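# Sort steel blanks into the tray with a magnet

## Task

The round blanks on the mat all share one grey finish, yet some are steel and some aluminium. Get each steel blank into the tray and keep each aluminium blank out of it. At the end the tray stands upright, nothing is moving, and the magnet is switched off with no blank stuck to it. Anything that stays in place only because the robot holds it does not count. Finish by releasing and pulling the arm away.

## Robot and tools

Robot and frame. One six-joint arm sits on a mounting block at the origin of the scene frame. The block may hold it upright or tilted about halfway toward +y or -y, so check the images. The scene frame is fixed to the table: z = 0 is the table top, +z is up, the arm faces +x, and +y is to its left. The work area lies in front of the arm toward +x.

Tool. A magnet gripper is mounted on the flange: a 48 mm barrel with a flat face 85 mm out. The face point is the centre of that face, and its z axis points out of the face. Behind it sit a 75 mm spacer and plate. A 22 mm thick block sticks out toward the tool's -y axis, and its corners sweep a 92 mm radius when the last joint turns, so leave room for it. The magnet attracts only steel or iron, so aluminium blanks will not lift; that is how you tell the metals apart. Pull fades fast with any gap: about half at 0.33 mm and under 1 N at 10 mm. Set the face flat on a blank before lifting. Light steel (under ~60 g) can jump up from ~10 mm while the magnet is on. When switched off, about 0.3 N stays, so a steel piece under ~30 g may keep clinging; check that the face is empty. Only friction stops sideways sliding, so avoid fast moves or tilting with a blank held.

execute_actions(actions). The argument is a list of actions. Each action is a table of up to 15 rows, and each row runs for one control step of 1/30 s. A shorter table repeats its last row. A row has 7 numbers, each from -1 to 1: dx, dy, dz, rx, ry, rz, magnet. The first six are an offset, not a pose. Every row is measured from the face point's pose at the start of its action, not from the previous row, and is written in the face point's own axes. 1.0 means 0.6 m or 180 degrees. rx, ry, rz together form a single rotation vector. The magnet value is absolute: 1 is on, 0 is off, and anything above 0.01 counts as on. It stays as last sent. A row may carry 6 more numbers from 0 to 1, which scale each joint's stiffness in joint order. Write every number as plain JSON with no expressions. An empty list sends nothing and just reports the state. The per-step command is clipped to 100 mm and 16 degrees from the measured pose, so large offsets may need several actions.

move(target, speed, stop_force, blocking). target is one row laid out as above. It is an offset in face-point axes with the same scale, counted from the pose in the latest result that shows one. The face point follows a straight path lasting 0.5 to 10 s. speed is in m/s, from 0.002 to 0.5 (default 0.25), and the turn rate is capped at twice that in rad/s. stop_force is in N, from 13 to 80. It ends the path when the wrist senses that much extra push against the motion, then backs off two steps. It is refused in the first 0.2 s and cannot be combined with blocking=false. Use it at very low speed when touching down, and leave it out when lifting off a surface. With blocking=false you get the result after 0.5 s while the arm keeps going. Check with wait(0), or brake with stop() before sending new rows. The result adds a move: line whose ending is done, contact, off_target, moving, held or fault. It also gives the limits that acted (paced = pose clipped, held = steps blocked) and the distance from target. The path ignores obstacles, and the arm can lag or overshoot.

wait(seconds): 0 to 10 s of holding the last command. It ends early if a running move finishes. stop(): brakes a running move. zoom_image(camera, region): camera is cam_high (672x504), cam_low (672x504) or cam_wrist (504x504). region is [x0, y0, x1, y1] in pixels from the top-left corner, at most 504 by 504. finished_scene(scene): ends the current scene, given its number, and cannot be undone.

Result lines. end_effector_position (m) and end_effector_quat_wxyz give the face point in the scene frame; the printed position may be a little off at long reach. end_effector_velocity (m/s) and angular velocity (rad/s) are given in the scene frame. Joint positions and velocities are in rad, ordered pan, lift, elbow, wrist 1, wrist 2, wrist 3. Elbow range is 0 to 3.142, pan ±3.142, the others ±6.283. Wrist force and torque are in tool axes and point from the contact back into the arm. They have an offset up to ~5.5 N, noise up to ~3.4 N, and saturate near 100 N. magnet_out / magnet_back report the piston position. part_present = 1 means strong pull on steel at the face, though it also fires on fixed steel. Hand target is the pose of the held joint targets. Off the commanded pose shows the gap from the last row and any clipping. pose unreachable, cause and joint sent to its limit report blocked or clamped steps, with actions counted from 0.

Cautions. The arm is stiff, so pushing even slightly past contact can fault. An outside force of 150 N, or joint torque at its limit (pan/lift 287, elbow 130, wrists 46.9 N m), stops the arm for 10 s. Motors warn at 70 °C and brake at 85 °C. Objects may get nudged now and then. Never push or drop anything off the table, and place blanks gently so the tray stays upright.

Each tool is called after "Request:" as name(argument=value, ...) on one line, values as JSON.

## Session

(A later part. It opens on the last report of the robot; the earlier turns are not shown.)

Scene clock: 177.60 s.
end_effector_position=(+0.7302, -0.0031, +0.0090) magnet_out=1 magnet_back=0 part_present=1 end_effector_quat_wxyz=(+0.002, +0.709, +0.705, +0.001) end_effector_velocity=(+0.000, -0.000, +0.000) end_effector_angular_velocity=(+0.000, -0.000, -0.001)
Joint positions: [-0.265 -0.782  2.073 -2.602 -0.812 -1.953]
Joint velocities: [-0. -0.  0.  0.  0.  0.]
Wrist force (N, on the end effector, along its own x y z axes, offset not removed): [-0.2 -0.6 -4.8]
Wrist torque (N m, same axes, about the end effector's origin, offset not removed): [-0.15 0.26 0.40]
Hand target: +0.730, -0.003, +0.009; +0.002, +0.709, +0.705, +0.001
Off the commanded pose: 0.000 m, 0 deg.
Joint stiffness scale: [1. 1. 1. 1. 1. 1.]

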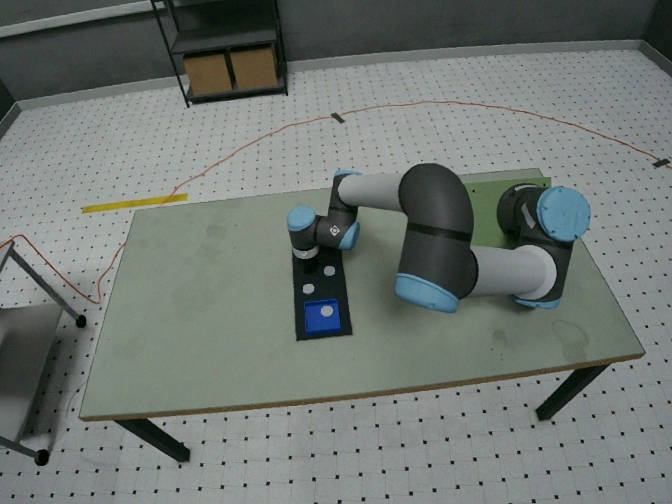

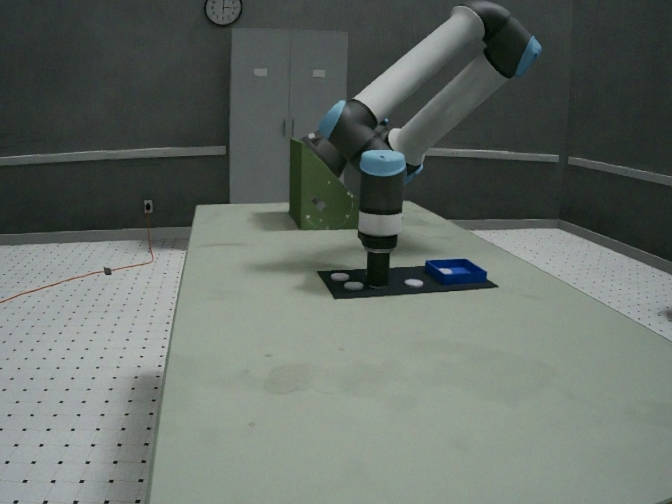

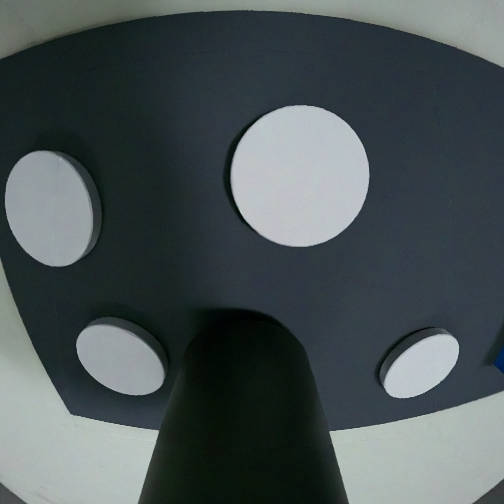

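Request:
move(target=[0,0,-0.075,0,0,0,1], speed=0.15)

Request:
move(target=[0.299,-0.014,0,0,0,0,1], speed=0.25)

Scene clock: 181.83 s.
end_effector_position=(+0.7322, -0.0028, +0.0554) magnet_out=1 magnet_back=0 part_present=1 end_effector_quat_wxyz=(+0.003, +0.709, +0.706, +0.003) end_effector_velocity=(-0.000, -0.000, +0.001) end_effector_angular_velocity=(+0.001, -0.000, +0.000)
Joint positions: [-0.309 -0.845  2.077 -2.508 -0.822 -2.009]
Joint velocities: [-0.001 -0.     0.     0.001  0.    -0.002]
Wrist force (N, on the end effector, along its own x y z axes, offset not removed): [-1.4 -1.3 0.6]
Wrist torque (N m, same axes, about the end effector's origin, offset not removed): [-0.21 0.31 0.33]
Hand target: +0.730, -0.003, +0.054; +0.002, +0.709, +0.705, +0.001
Off the commanded pose: 0.003 m, 0 deg.
Joint stiffness scale: [1. 1. 1. 1. 1. 1.]
move: done

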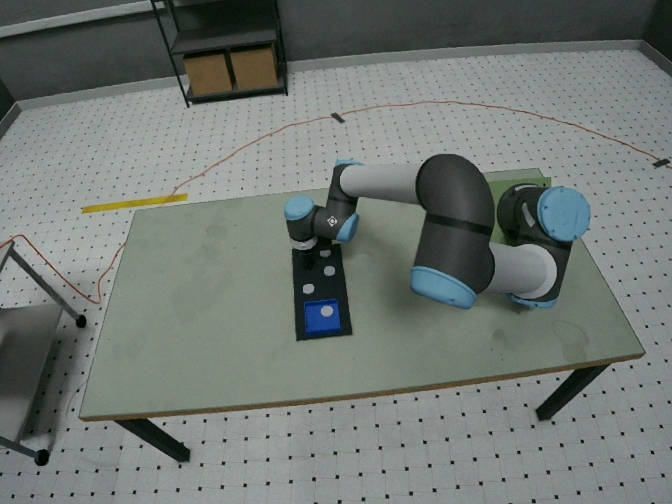

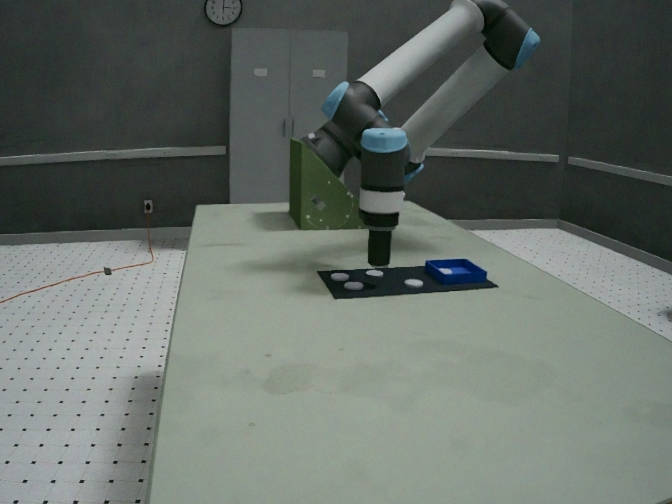

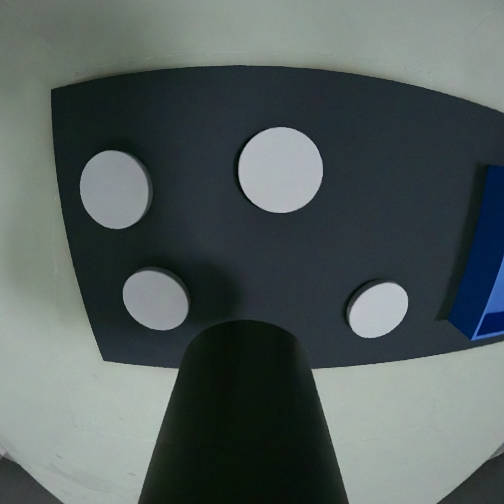

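Scene clock: 183.30 s.
end_effector_position=(+0.7254, +0.1772, +0.0550) magnet_out=1 magnet_back=0 part_present=1 end_effector_quat_wxyz=(+0.003, +0.707, +0.707, +0.002) end_effector_velocity=(-0.000, -0.000, -0.000) end_effector_angular_velocity=(+0.000, +0.000, -0.002)
Joint positions: [-0.138 -1.042  2.11  -2.506 -0.787 -1.779]
Joint velocities: [-0.     0.001  0.    -0.     0.     0.002]
Wrist force (N, on the end effector, along its own x y z axes, offset not removed): [-2.0 -1.7 -0.7]
Wrist torque (N m, same axes, about the end effector's origin, offset not removed): [-0.37 0.46 0.40]
Hand target: +0.724, +0.176, +0.055; +0.003, +0.709, +0.706, +0.003
Off the commanded pose: 0.001 m, 0 deg.
Joint stiffness scale: [1. 1. 1. 1. 1. 1.]
move: done

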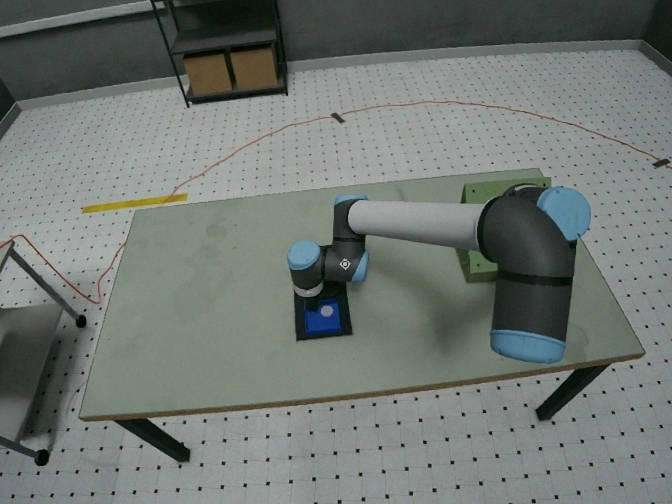

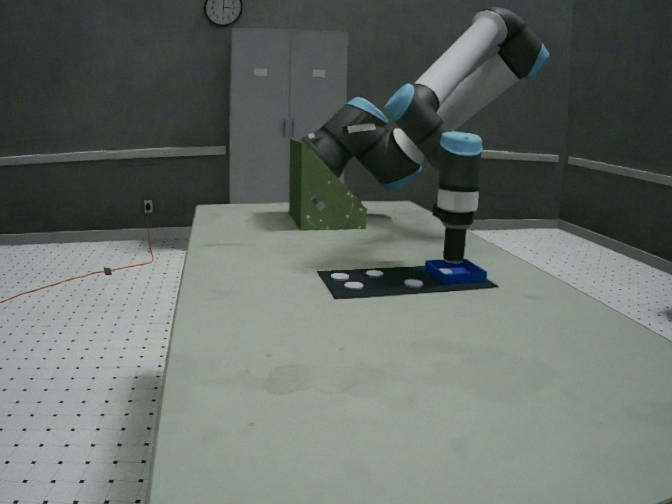

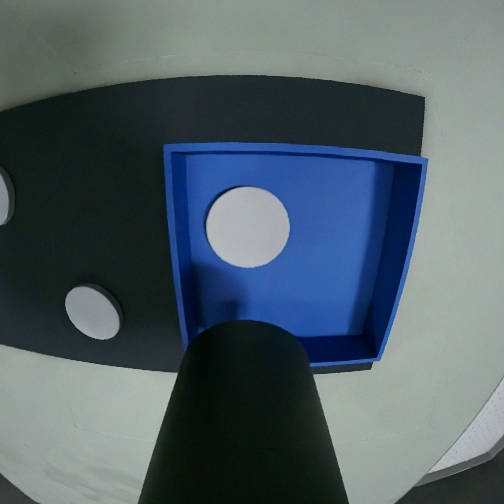

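Request:
move(target=[0,-0.005,0.058,0.002,0,0,1], speed=0.05, stop_force=15)

Request:
move(target=[0.0,0.002,0.025,0,0,0,1], speed=0.005, stop_force=13)

Scene clock: 188.63 s.
end_effector_position=(+0.7217, +0.1760, +0.0199) magnet_out=1 magnet_back=0 part_present=1 end_effector_quat_wxyz=(+0.001, +0.708, +0.706, -0.001) end_effector_velocity=(+0.001, +0.001, +0.000) end_effector_angular_velocity=(-0.001, -0.005, +0.002)
Joint positions: [-0.104 -0.995  2.11  -2.577 -0.785 -1.738]
Joint velocities: [ 0.001 -0.     0.    -0.007  0.     0.004]
Wrist force (N, on the end effector, along its own x y z axes, offset not removed): [0.9 -1.7 2.6]
Wrist torque (N m, same axes, about the end effector's origin, offset not removed): [-0.31 0.13 0.51]
Hand target: +0.723, +0.177, +0.020; +0.001, +0.707, +0.707, +0.000
Off the commanded pose: 0.002 m, 0 deg.
Joint stiffness scale: [1. 1. 1. 1. 1. 1.]
move: done

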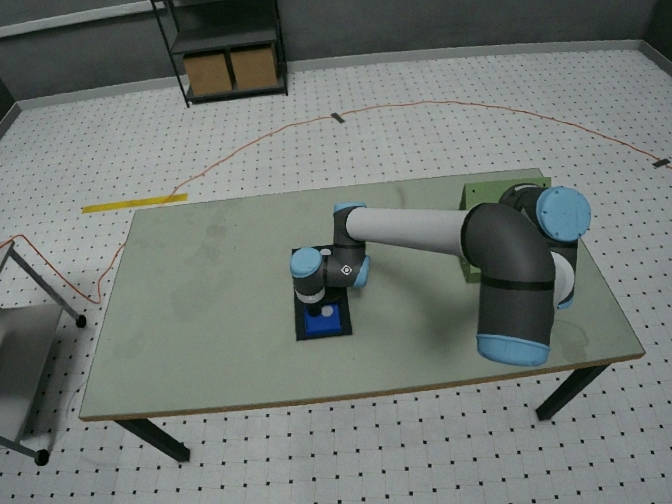

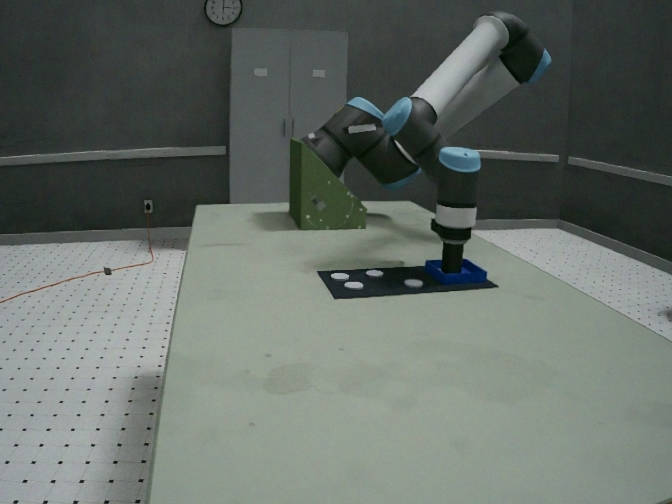

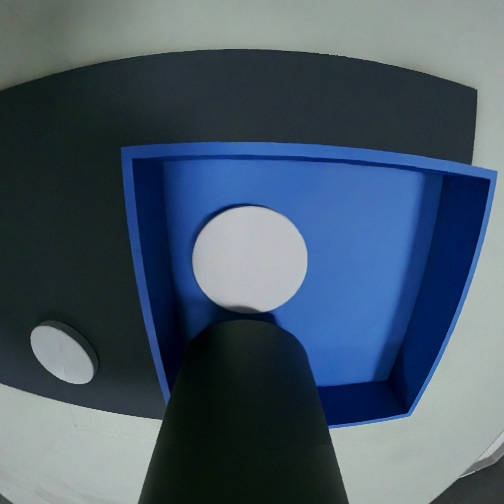

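Scene clock: 191.47 s.
end_effector_position=(+0.7227, +0.1749, +0.0119) magnet_out=1 magnet_back=0 part_present=1 end_effector_quat_wxyz=(+0.003, +0.709, +0.706, +0.000) end_effector_velocity=(-0.000, +0.001, -0.001) end_effector_angular_velocity=(+0.000, +0.002, +0.001)
Joint positions: [-0.097 -0.981  2.109 -2.603 -0.785 -1.721]
Joint velocities: [ 0.001 -0.    -0.     0.001  0.    -0.   ]
Wrist force (N, on the end effector, along its own x y z axes, offset not removed): [-1.6 -3.7 -7.2]
Wrist torque (N m, same axes, about the end effector's origin, offset not removed): [-0.04 0.41 0.41]
Hand target: +0.722, +0.175, +0.012; +0.003, +0.709, +0.706, -0.000
Off the commanded pose: 0.007 m, 0 deg.
Joint stiffness scale: [1. 1. 1. 1. 1. 1.]
move: contact

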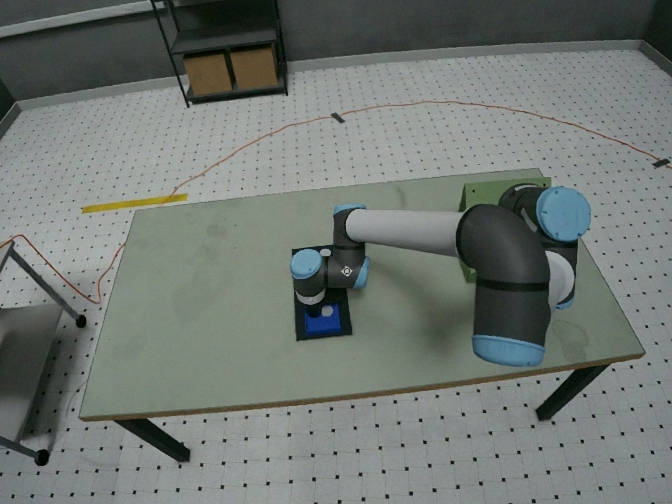

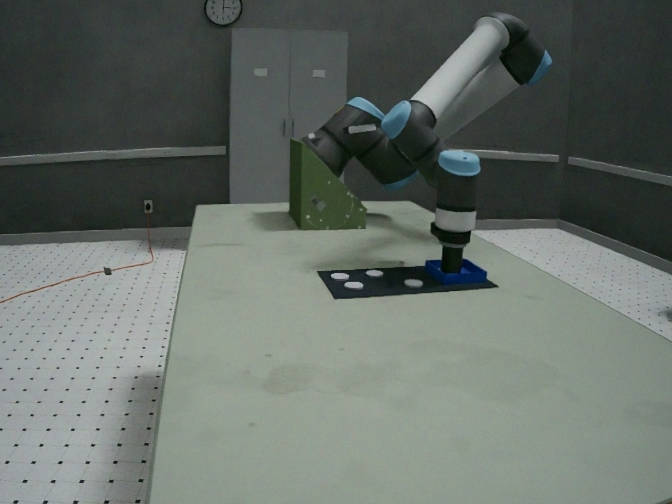

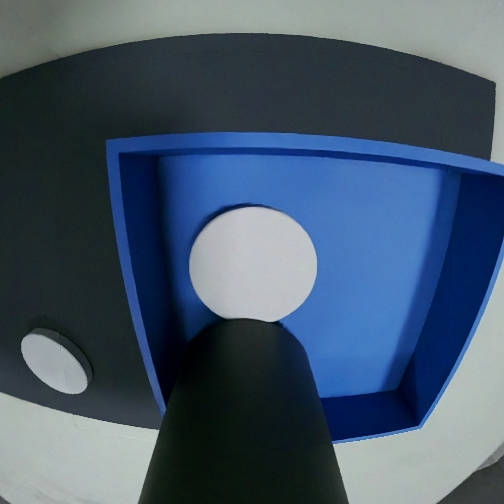

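Request:
execute_actions(actions=[[[0,0,0,0,0,0,0]]])

Request:
move(target=[0,0,-0.06,0,0,0,0], speed=0.15)

Request:
move(target=[-0.27,-0.116,0,0,0,0,0], speed=0.25)

Scene clock: 194.70 s.
end_effector_position=(+0.7227, +0.1749, +0.0119) magnet_out=0 magnet_back=1 part_present=0 end_effector_quat_wxyz=(+0.003, +0.709, +0.706, +0.000) end_effector_velocity=(-0.000, -0.000, -0.000) end_effector_angular_velocity=(-0.000, +0.001, -0.000)
Joint positions: [-0.097 -0.981  2.109 -2.603 -0.785 -1.721]
Joint velocities: [ 0.     0.001 -0.    -0.    -0.     0.   ]
Wrist force (N, on the end effector, along its own x y z axes, offset not removed): [-2.5 -0.9 -3.1]
Wrist torque (N m, same axes, about the end effector's origin, offset not removed): [-0.14 0.53 0.33]
Hand target: +0.723, +0.175, +0.012; +0.003, +0.709, +0.706, +0.000
Off the commanded pose: 0.000 m, 0 deg.
Joint stiffness scale: [1. 1. 1. 1. 1. 1.]

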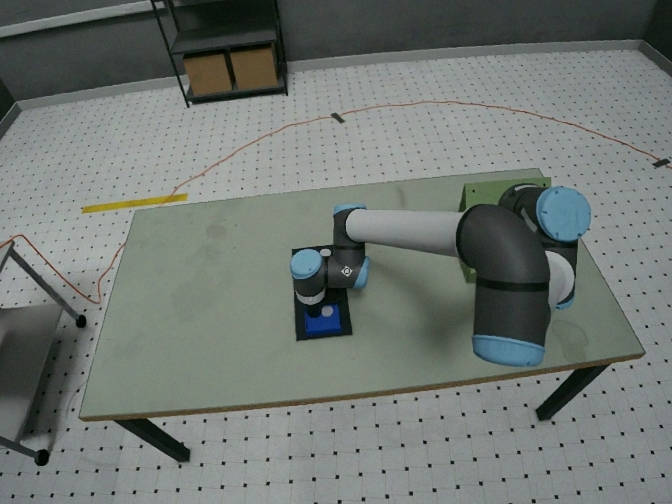

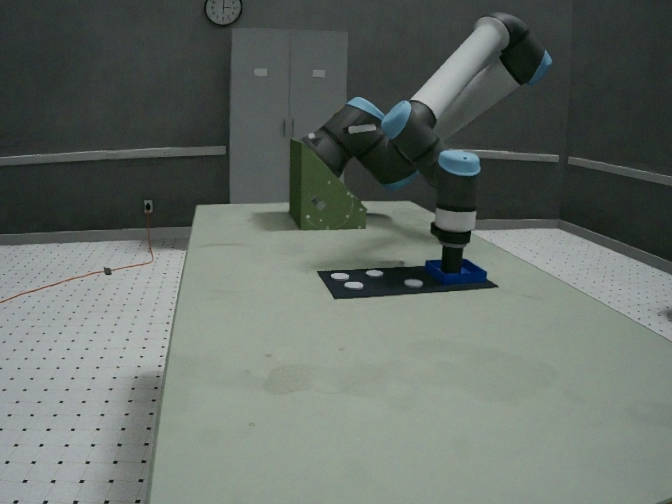

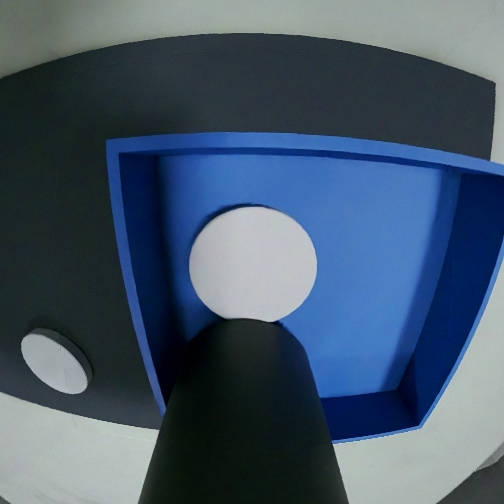

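Scene clock: 195.57 s.
end_effector_position=(+0.7252, +0.1768, +0.0498) magnet_out=0 magnet_back=1 part_present=0 end_effector_quat_wxyz=(+0.005, +0.708, +0.707, +0.002) end_effector_velocity=(-0.006, -0.006, -0.004) end_effector_angular_velocity=(+0.002, +0.017, -0.011)
Joint positions: [-0.133 -1.035  2.111 -2.522 -0.788 -1.77 ]
Joint velocities: [-0.002  0.006  0.003  0.017 -0.001 -0.009]
Wrist force (N, on the end effector, along its own x y z axes, offset not removed): [-1.4 -1.9 0.5]
Wrist torque (N m, same axes, about the end effector's origin, offset not removed): [-0.35 0.46 0.30]
Hand target: +0.722, +0.175, +0.048; +0.003, +0.709, +0.706, +0.000
Off the commanded pose: 0.004 m, 0 deg.
Joint stiffness scale: [1. 1. 1. 1. 1. 1.]
move: off_target

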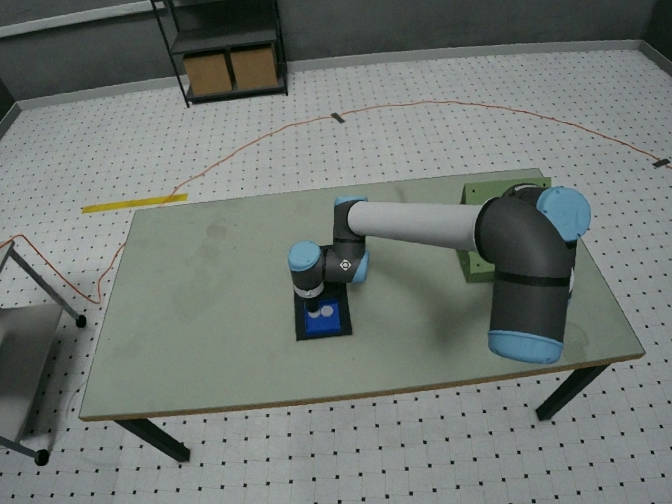

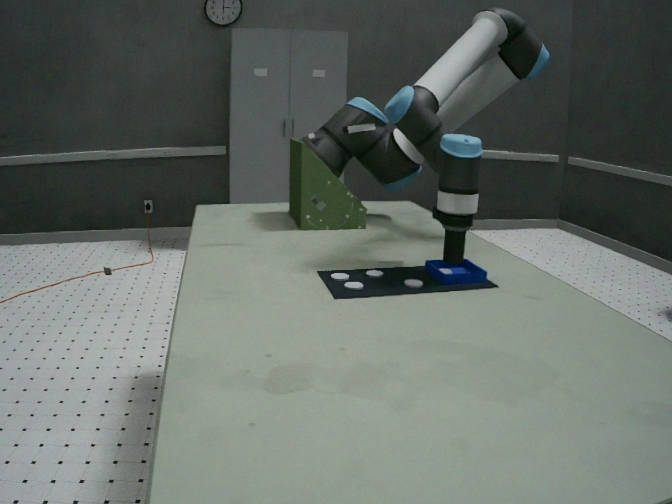

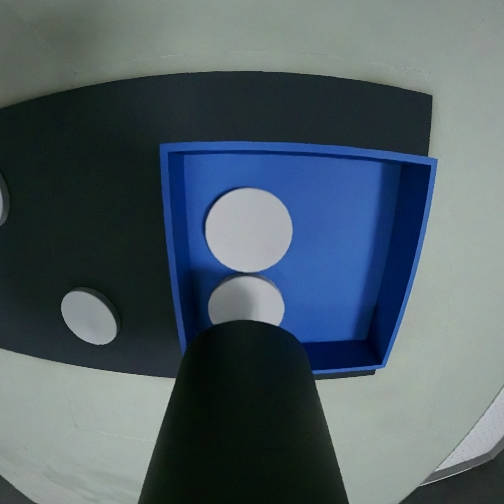

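Scene clock: 196.97 s.
end_effector_position=(+0.6565, +0.0145, +0.0505) magnet_out=0 magnet_back=1 part_present=0 end_effector_quat_wxyz=(+0.005, +0.708, +0.706, +0.003) end_effector_velocity=(+0.000, +0.000, +0.001) end_effector_angular_velocity=(-0.001, -0.000, +0.004)
Joint positions: [-0.324 -0.907  2.231 -2.592 -0.827 -2.026]
Joint velocities: [-0.    -0.001  0.     0.    -0.    -0.004]
Wrist force (N, on the end effector, along its own x y z axes, offset not removed): [-0.2 1.1 -1.0]
Wrist torque (N m, same axes, about the end effector's origin, offset not removed): [-0.10 0.26 0.35]
Hand target: +0.656, +0.015, +0.050; +0.005, +0.708, +0.707, +0.002
Off the commanded pose: 0.001 m, 0 deg.
Joint stiffness scale: [1. 1. 1. 1. 1. 1.]
move: done

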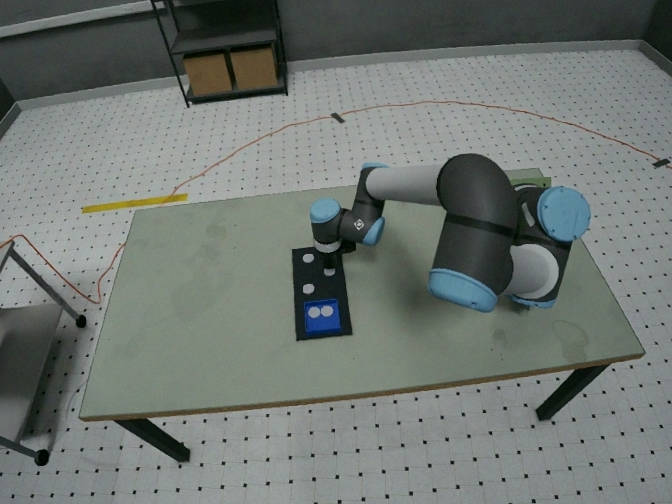

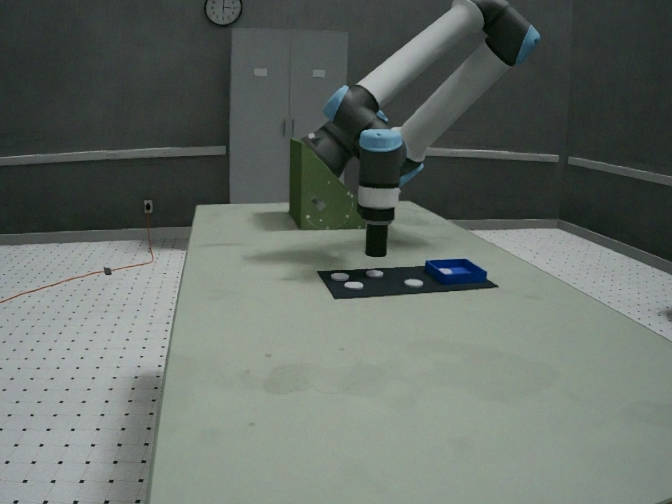

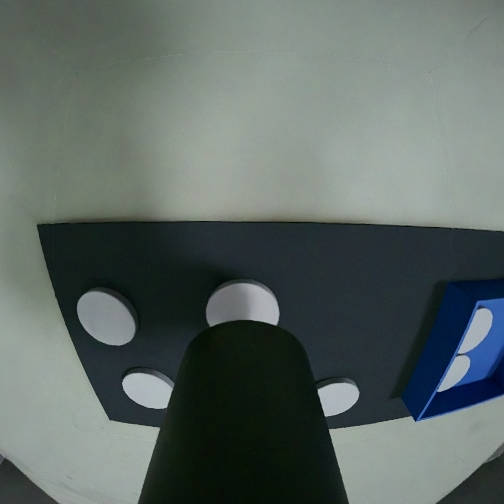

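Request:
move(target=[-0.004,0.002,0.061,0.004,0.001,0,0], speed=0.08)

Request:
move(target=[0.002,0.002,0.02,0,0,0,0], speed=0.005, stop_force=13)

Request:
execute_actions(actions=[[[0,0,0,0,0,0,1]]])

Scene clock: 203.07 s.
end_effector_position=(+0.6556, +0.0112, +0.0127) magnet_out=0 magnet_back=1 part_present=0 end_effector_quat_wxyz=(-0.002, +0.709, +0.705, -0.001) end_effector_velocity=(+0.000, +0.000, -0.000) end_effector_angular_velocity=(+0.000, -0.001, -0.000)
Joint positions: [-0.286 -0.845  2.219 -2.653 -0.82  -1.989]
Joint velocities: [ 0.     0.001  0.    -0.002  0.001  0.001]
Wrist force (N, on the end effector, along its own x y z axes, offset not removed): [-0.2 0.2 -1.3]
Wrist torque (N m, same axes, about the end effector's origin, offset not removed): [-0.05 0.16 0.36]
Hand target: +0.658, +0.012, +0.014; -0.001, +0.708, +0.706, -0.000
Off the commanded pose: 0.003 m, 0 deg.
Joint stiffness scale: [1. 1. 1. 1. 1. 1.]
move: done

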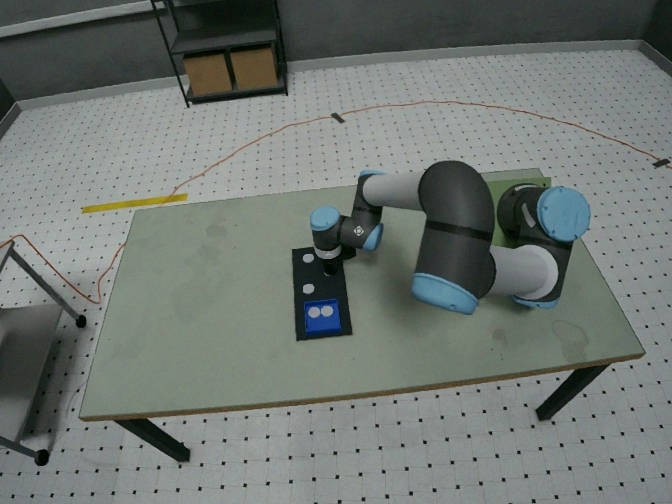

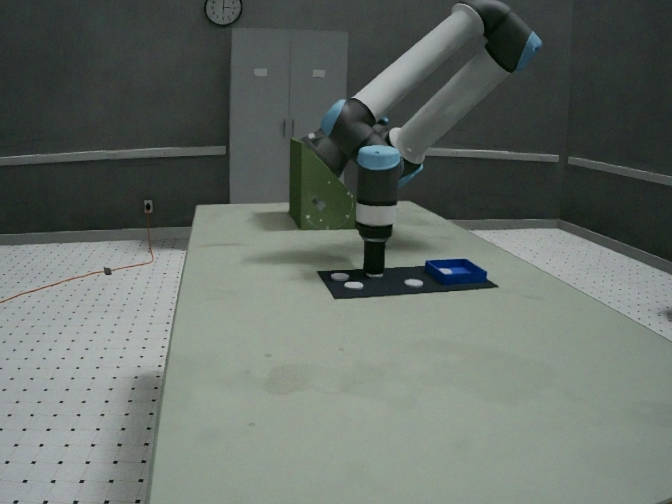

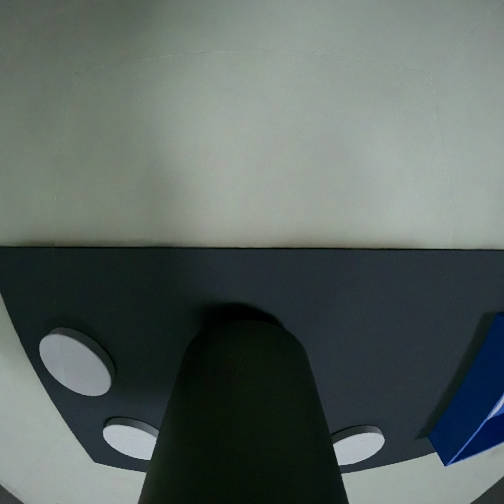

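Scene clock: 205.43 s.
end_effector_position=(+0.6585, +0.0110, +0.0088) magnet_out=0 magnet_back=1 part_present=0 end_effector_quat_wxyz=(+0.002, +0.709, +0.705, +0.000) end_effector_velocity=(+0.000, -0.000, +0.000) end_effector_angular_velocity=(-0.000, -0.000, -0.000)
Joint positions: [-0.281 -0.836  2.216 -2.676 -0.818 -1.974]
Joint velocities: [-0.  0.  0. -0. -0. -0.]
Wrist force (N, on the end effector, along its own x y z axes, offset not removed): [0.1 -2.7 -8.8]
Wrist torque (N m, same axes, about the end effector's origin, offset not removed): [-0.37 0.27 0.37]
Hand target: +0.658, +0.011, +0.009; +0.001, +0.709, +0.705, -0.000
Off the commanded pose: 0.008 m, 0 deg.
Joint stiffness scale: [1. 1. 1. 1. 1. 1.]
move: contact

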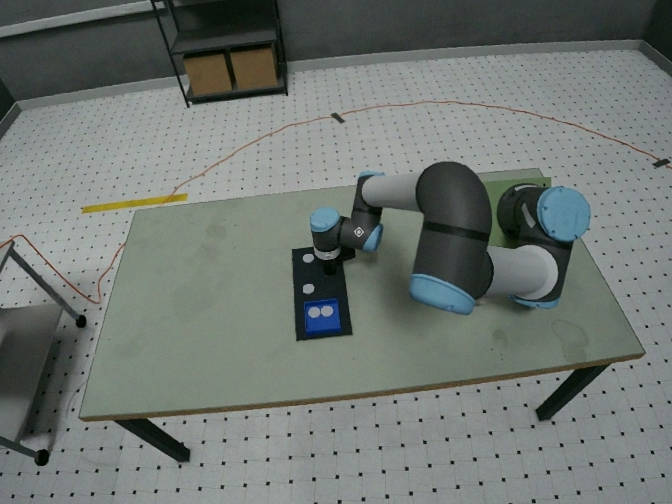

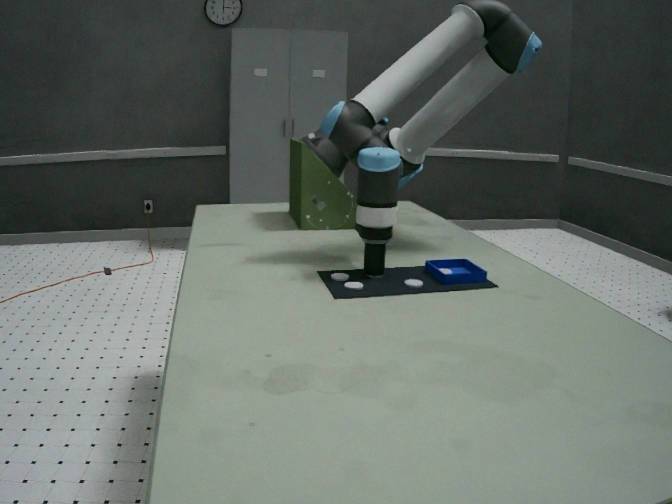

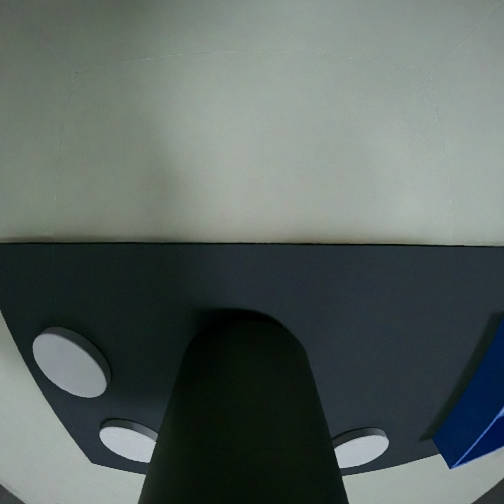

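Scene clock: 205.93 s.
end_effector_position=(+0.6585, +0.0110, +0.0088) magnet_out=1 magnet_back=0 part_present=1 end_effector_quat_wxyz=(+0.002, +0.709, +0.705, +0.000) end_effector_velocity=(-0.000, +0.000, -0.000) end_effector_angular_velocity=(-0.000, +0.000, +0.000)
Joint positions: [-0.281 -0.836  2.216 -2.676 -0.818 -1.974]
Joint velocities: [ 0.  0. -0. -0. -0.  0.]
Wrist force (N, on the end effector, along its own x y z axes, offset not removed): [-0.2 0.8 -8.3]
Wrist torque (N m, same axes, about the end effector's origin, offset not removed): [-0.15 0.31 0.39]
Hand target: +0.658, +0.011, +0.009; +0.002, +0.709, +0.705, +0.000
Off the commanded pose: 0.000 m, 0 deg.
Joint stiffness scale: [1. 1. 1. 1. 1. 1.]

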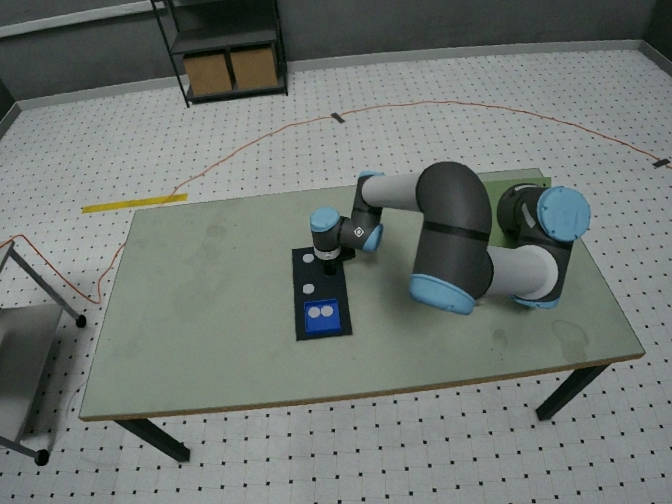

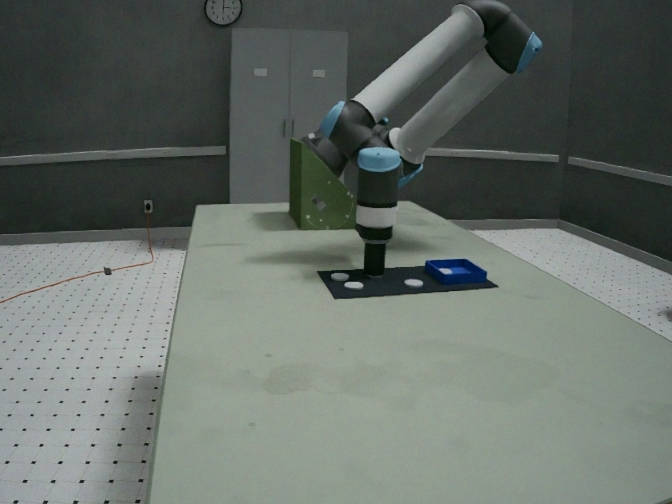

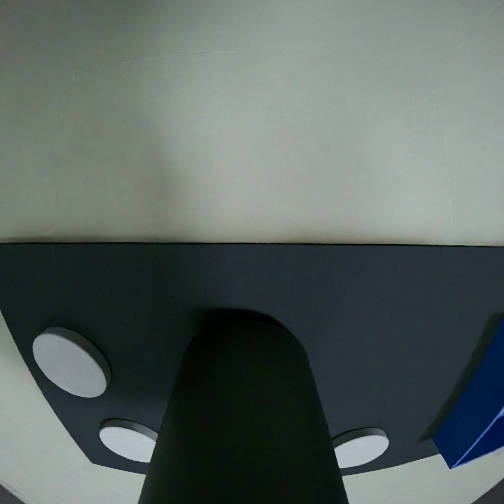

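Request:
move(target=[0,0,-0.075,0,0,0,1], speed=0.15)

Request:
move(target=[0.35,0.026,0,0,0,0,1], speed=0.25)

Scene clock: 209.43 s.
end_effector_position=(+0.6606, +0.0115, +0.0549) magnet_out=1 magnet_back=0 part_present=1 end_effector_quat_wxyz=(+0.003, +0.709, +0.706, +0.001) end_effector_velocity=(-0.000, +0.000, -0.000) end_effector_angular_velocity=(+0.000, +0.002, +0.000)
Joint positions: [-0.329 -0.908  2.22  -2.569 -0.83  -2.036]
Joint velocities: [ 0.     0.    -0.     0.002 -0.    -0.002]
Wrist force (N, on the end effector, along its own x y z axes, offset not removed): [1.3 -0.6 0.8]
Wrist torque (N m, same axes, about the end effector's origin, offset not removed): [-0.18 0.10 0.38]
Hand target: +0.658, +0.011, +0.054; +0.002, +0.709, +0.705, +0.000
Off the commanded pose: 0.002 m, 0 deg.
Joint stiffness scale: [1. 1. 1. 1. 1. 1.]
move: done

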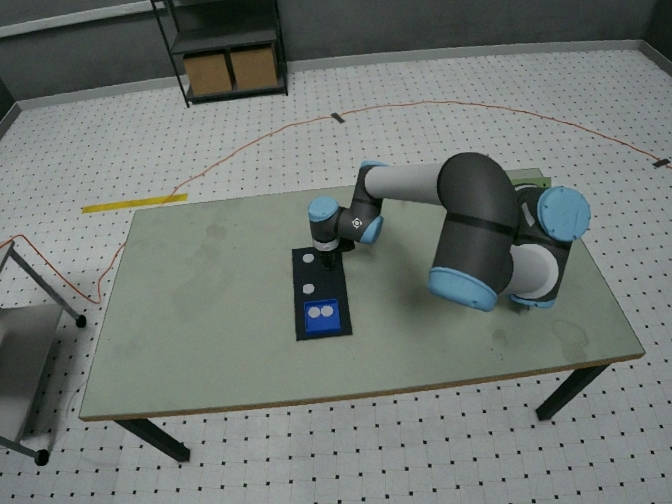

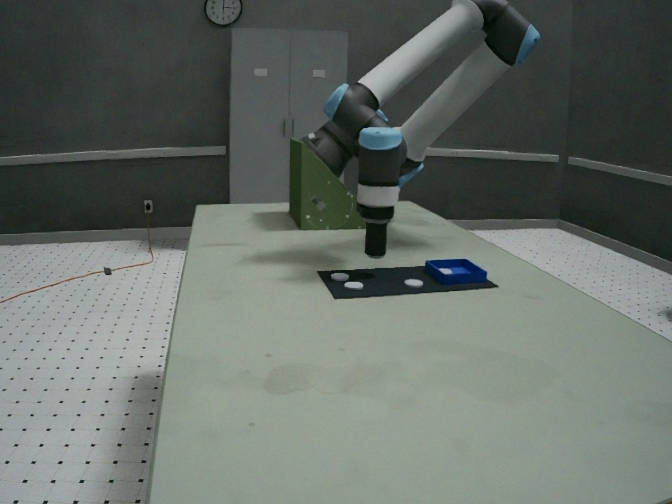

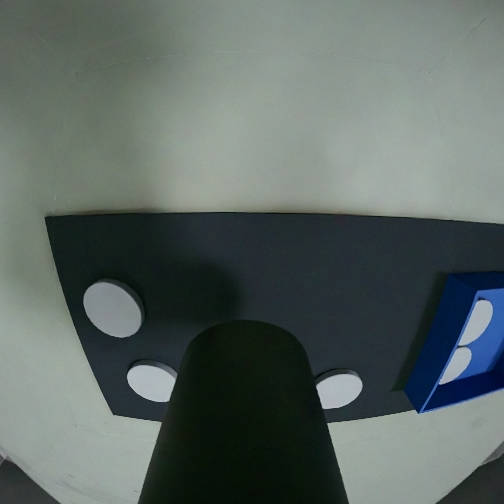

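Scene clock: 211.03 s.
end_effector_position=(+0.6751, +0.2211, +0.0530) magnet_out=1 magnet_back=0 part_present=1 end_effector_quat_wxyz=(+0.002, +0.709, +0.706, +0.001) end_effector_velocity=(+0.000, -0.000, +0.000) end_effector_angular_velocity=(-0.001, -0.001, -0.002)
Joint positions: [-0.101 -1.131  2.198 -2.536 -0.784 -1.728]
Joint velocities: [-0.001  0.    -0.    -0.001 -0.001  0.002]
Wrist force (N, on the end effector, along its own x y z axes, offset not removed): [-0.6 0.6 0.3]
Wrist torque (N m, same axes, about the end effector's origin, offset not removed): [-0.06 0.29 0.40]
Hand target: +0.677, +0.221, +0.054; +0.003, +0.709, +0.705, +0.001
Off the commanded pose: 0.003 m, 0 deg.
Joint stiffness scale: [1. 1. 1. 1. 1. 1.]
move: done

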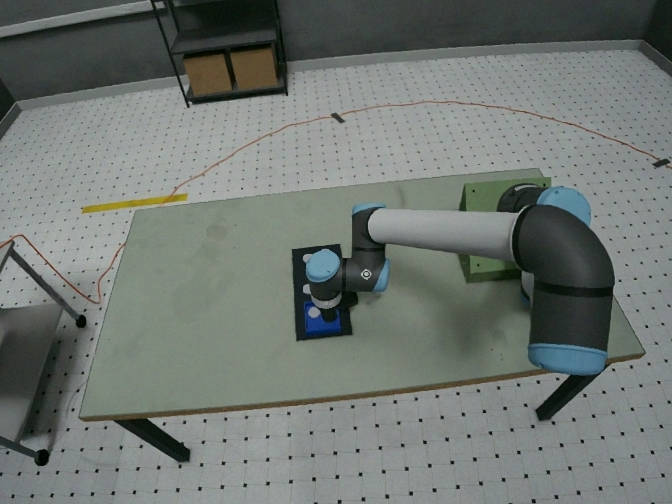

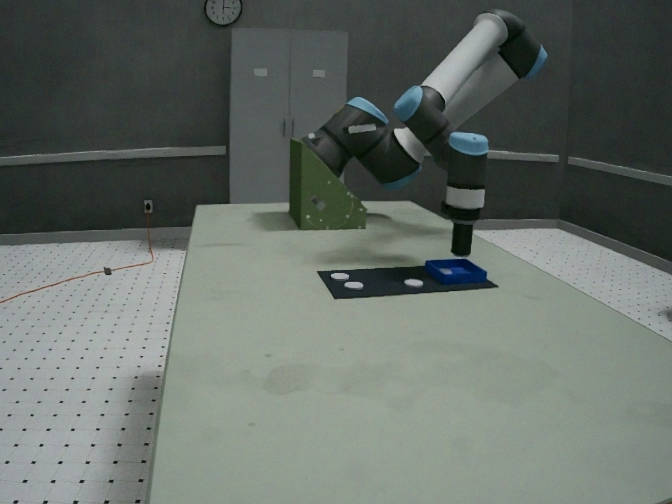

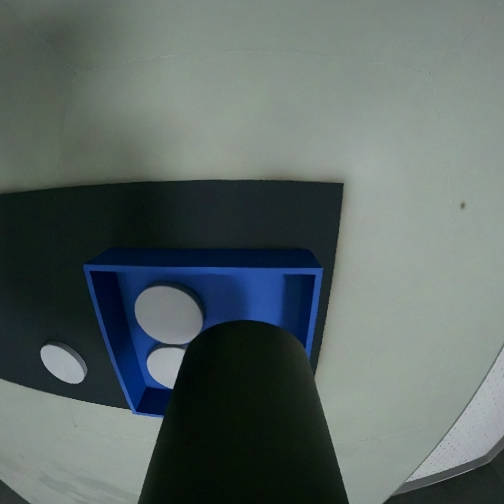

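Request:
move(target=[0.002,0.008,0.057,0.002,0,0,1], speed=0.05, stop_force=15)

Request:
move(target=[0.0,0.002,0.025,0,0,0,1], speed=0.005, stop_force=13)

Scene clock: 216.77 s.
end_effector_position=(+0.6776, +0.2206, +0.0180) magnet_out=1 magnet_back=0 part_present=1 end_effector_quat_wxyz=(-0.001, +0.710, +0.705, -0.003) end_effector_velocity=(+0.005, +0.001, +0.002) end_effector_angular_velocity=(-0.001, -0.009, +0.003)
Joint positions: [-0.063 -1.074  2.185 -2.605 -0.783 -1.681]
Joint velocities: [-0.001  0.    -0.005 -0.007 -0.     0.005]
Wrist force (N, on the end effector, along its own x y z axes, offset not removed): [1.5 0.0 0.4]
Wrist torque (N m, same axes, about the end effector's origin, offset not removed): [-0.24 0.10 0.34]
Hand target: +0.680, +0.222, +0.019; -0.000, +0.709, +0.706, -0.002
Off the commanded pose: 0.003 m, 0 deg.
Joint stiffness scale: [1. 1. 1. 1. 1. 1.]
move: done

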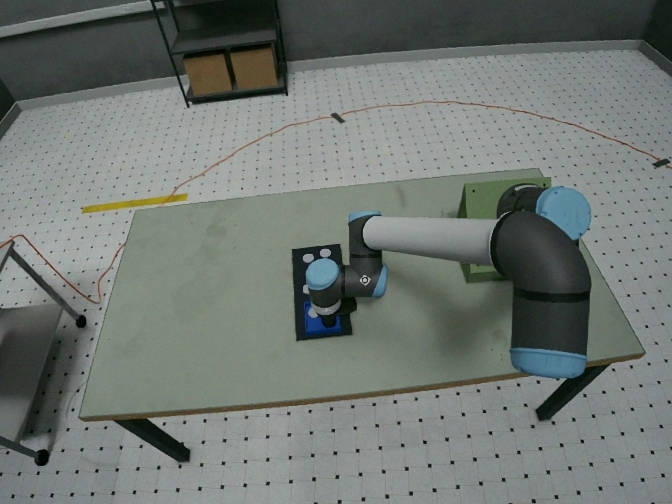

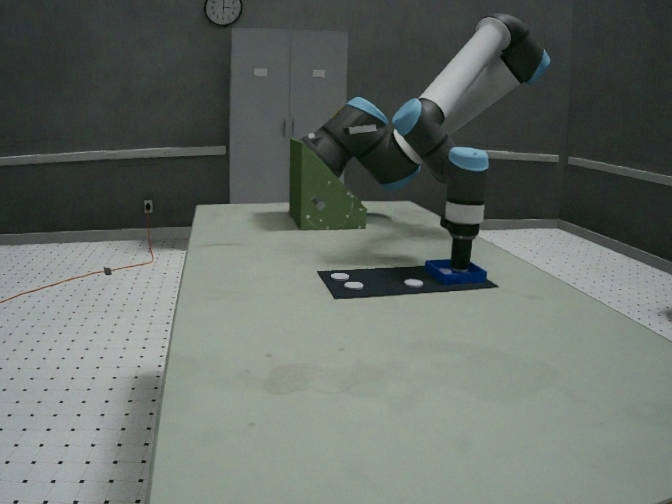

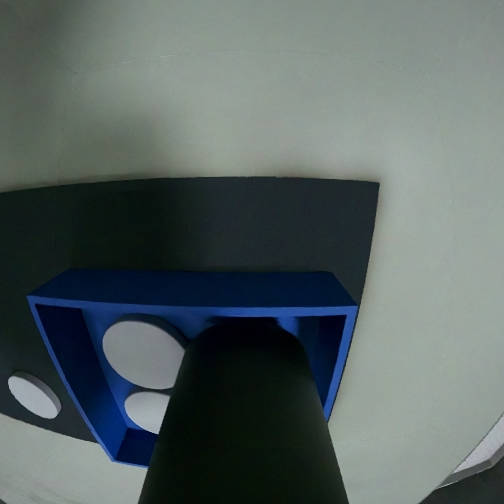

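Scene clock: 219.23 s.
end_effector_position=(+0.6784, +0.2198, +0.0118) magnet_out=1 magnet_back=0 part_present=1 end_effector_quat_wxyz=(+0.001, +0.710, +0.704, -0.002) end_effector_velocity=(-0.001, +0.001, -0.001) end_effector_angular_velocity=(-0.000, +0.002, +0.001)
Joint positions: [-0.057 -1.062  2.185 -2.63  -0.783 -1.666]
Joint velocities: [ 0.001 -0.    -0.     0.001 -0.    -0.   ]
Wrist force (N, on the end effector, along its own x y z axes, offset not removed): [-2.1 -5.4 -8.7]
Wrist torque (N m, same axes, about the end effector's origin, offset not removed): [-0.33 0.39 0.31]
Hand target: +0.678, +0.220, +0.012; +0.001, +0.710, +0.704, -0.002
Off the commanded pose: 0.009 m, 0 deg.
Joint stiffness scale: [1. 1. 1. 1. 1. 1.]
move: contact

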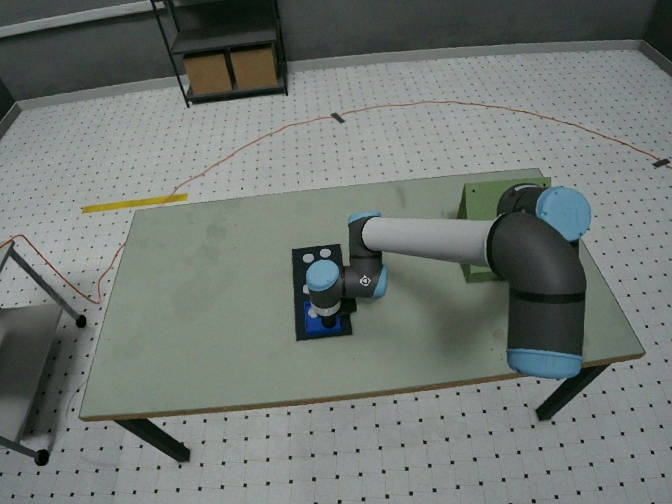

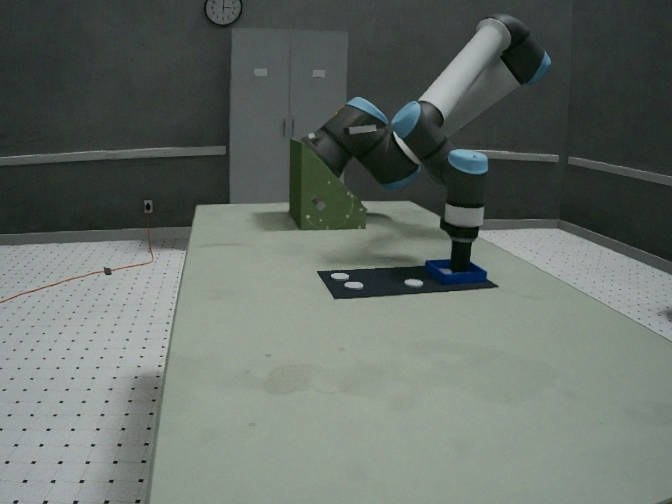

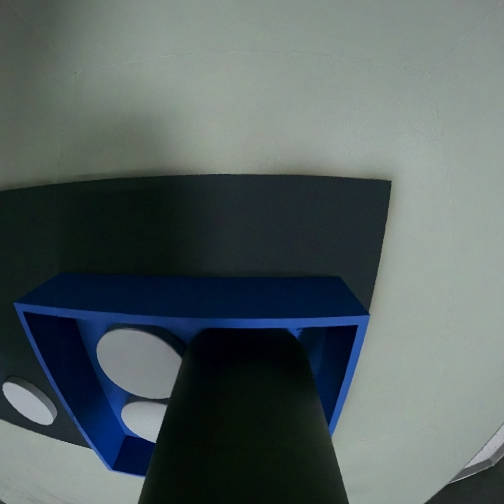

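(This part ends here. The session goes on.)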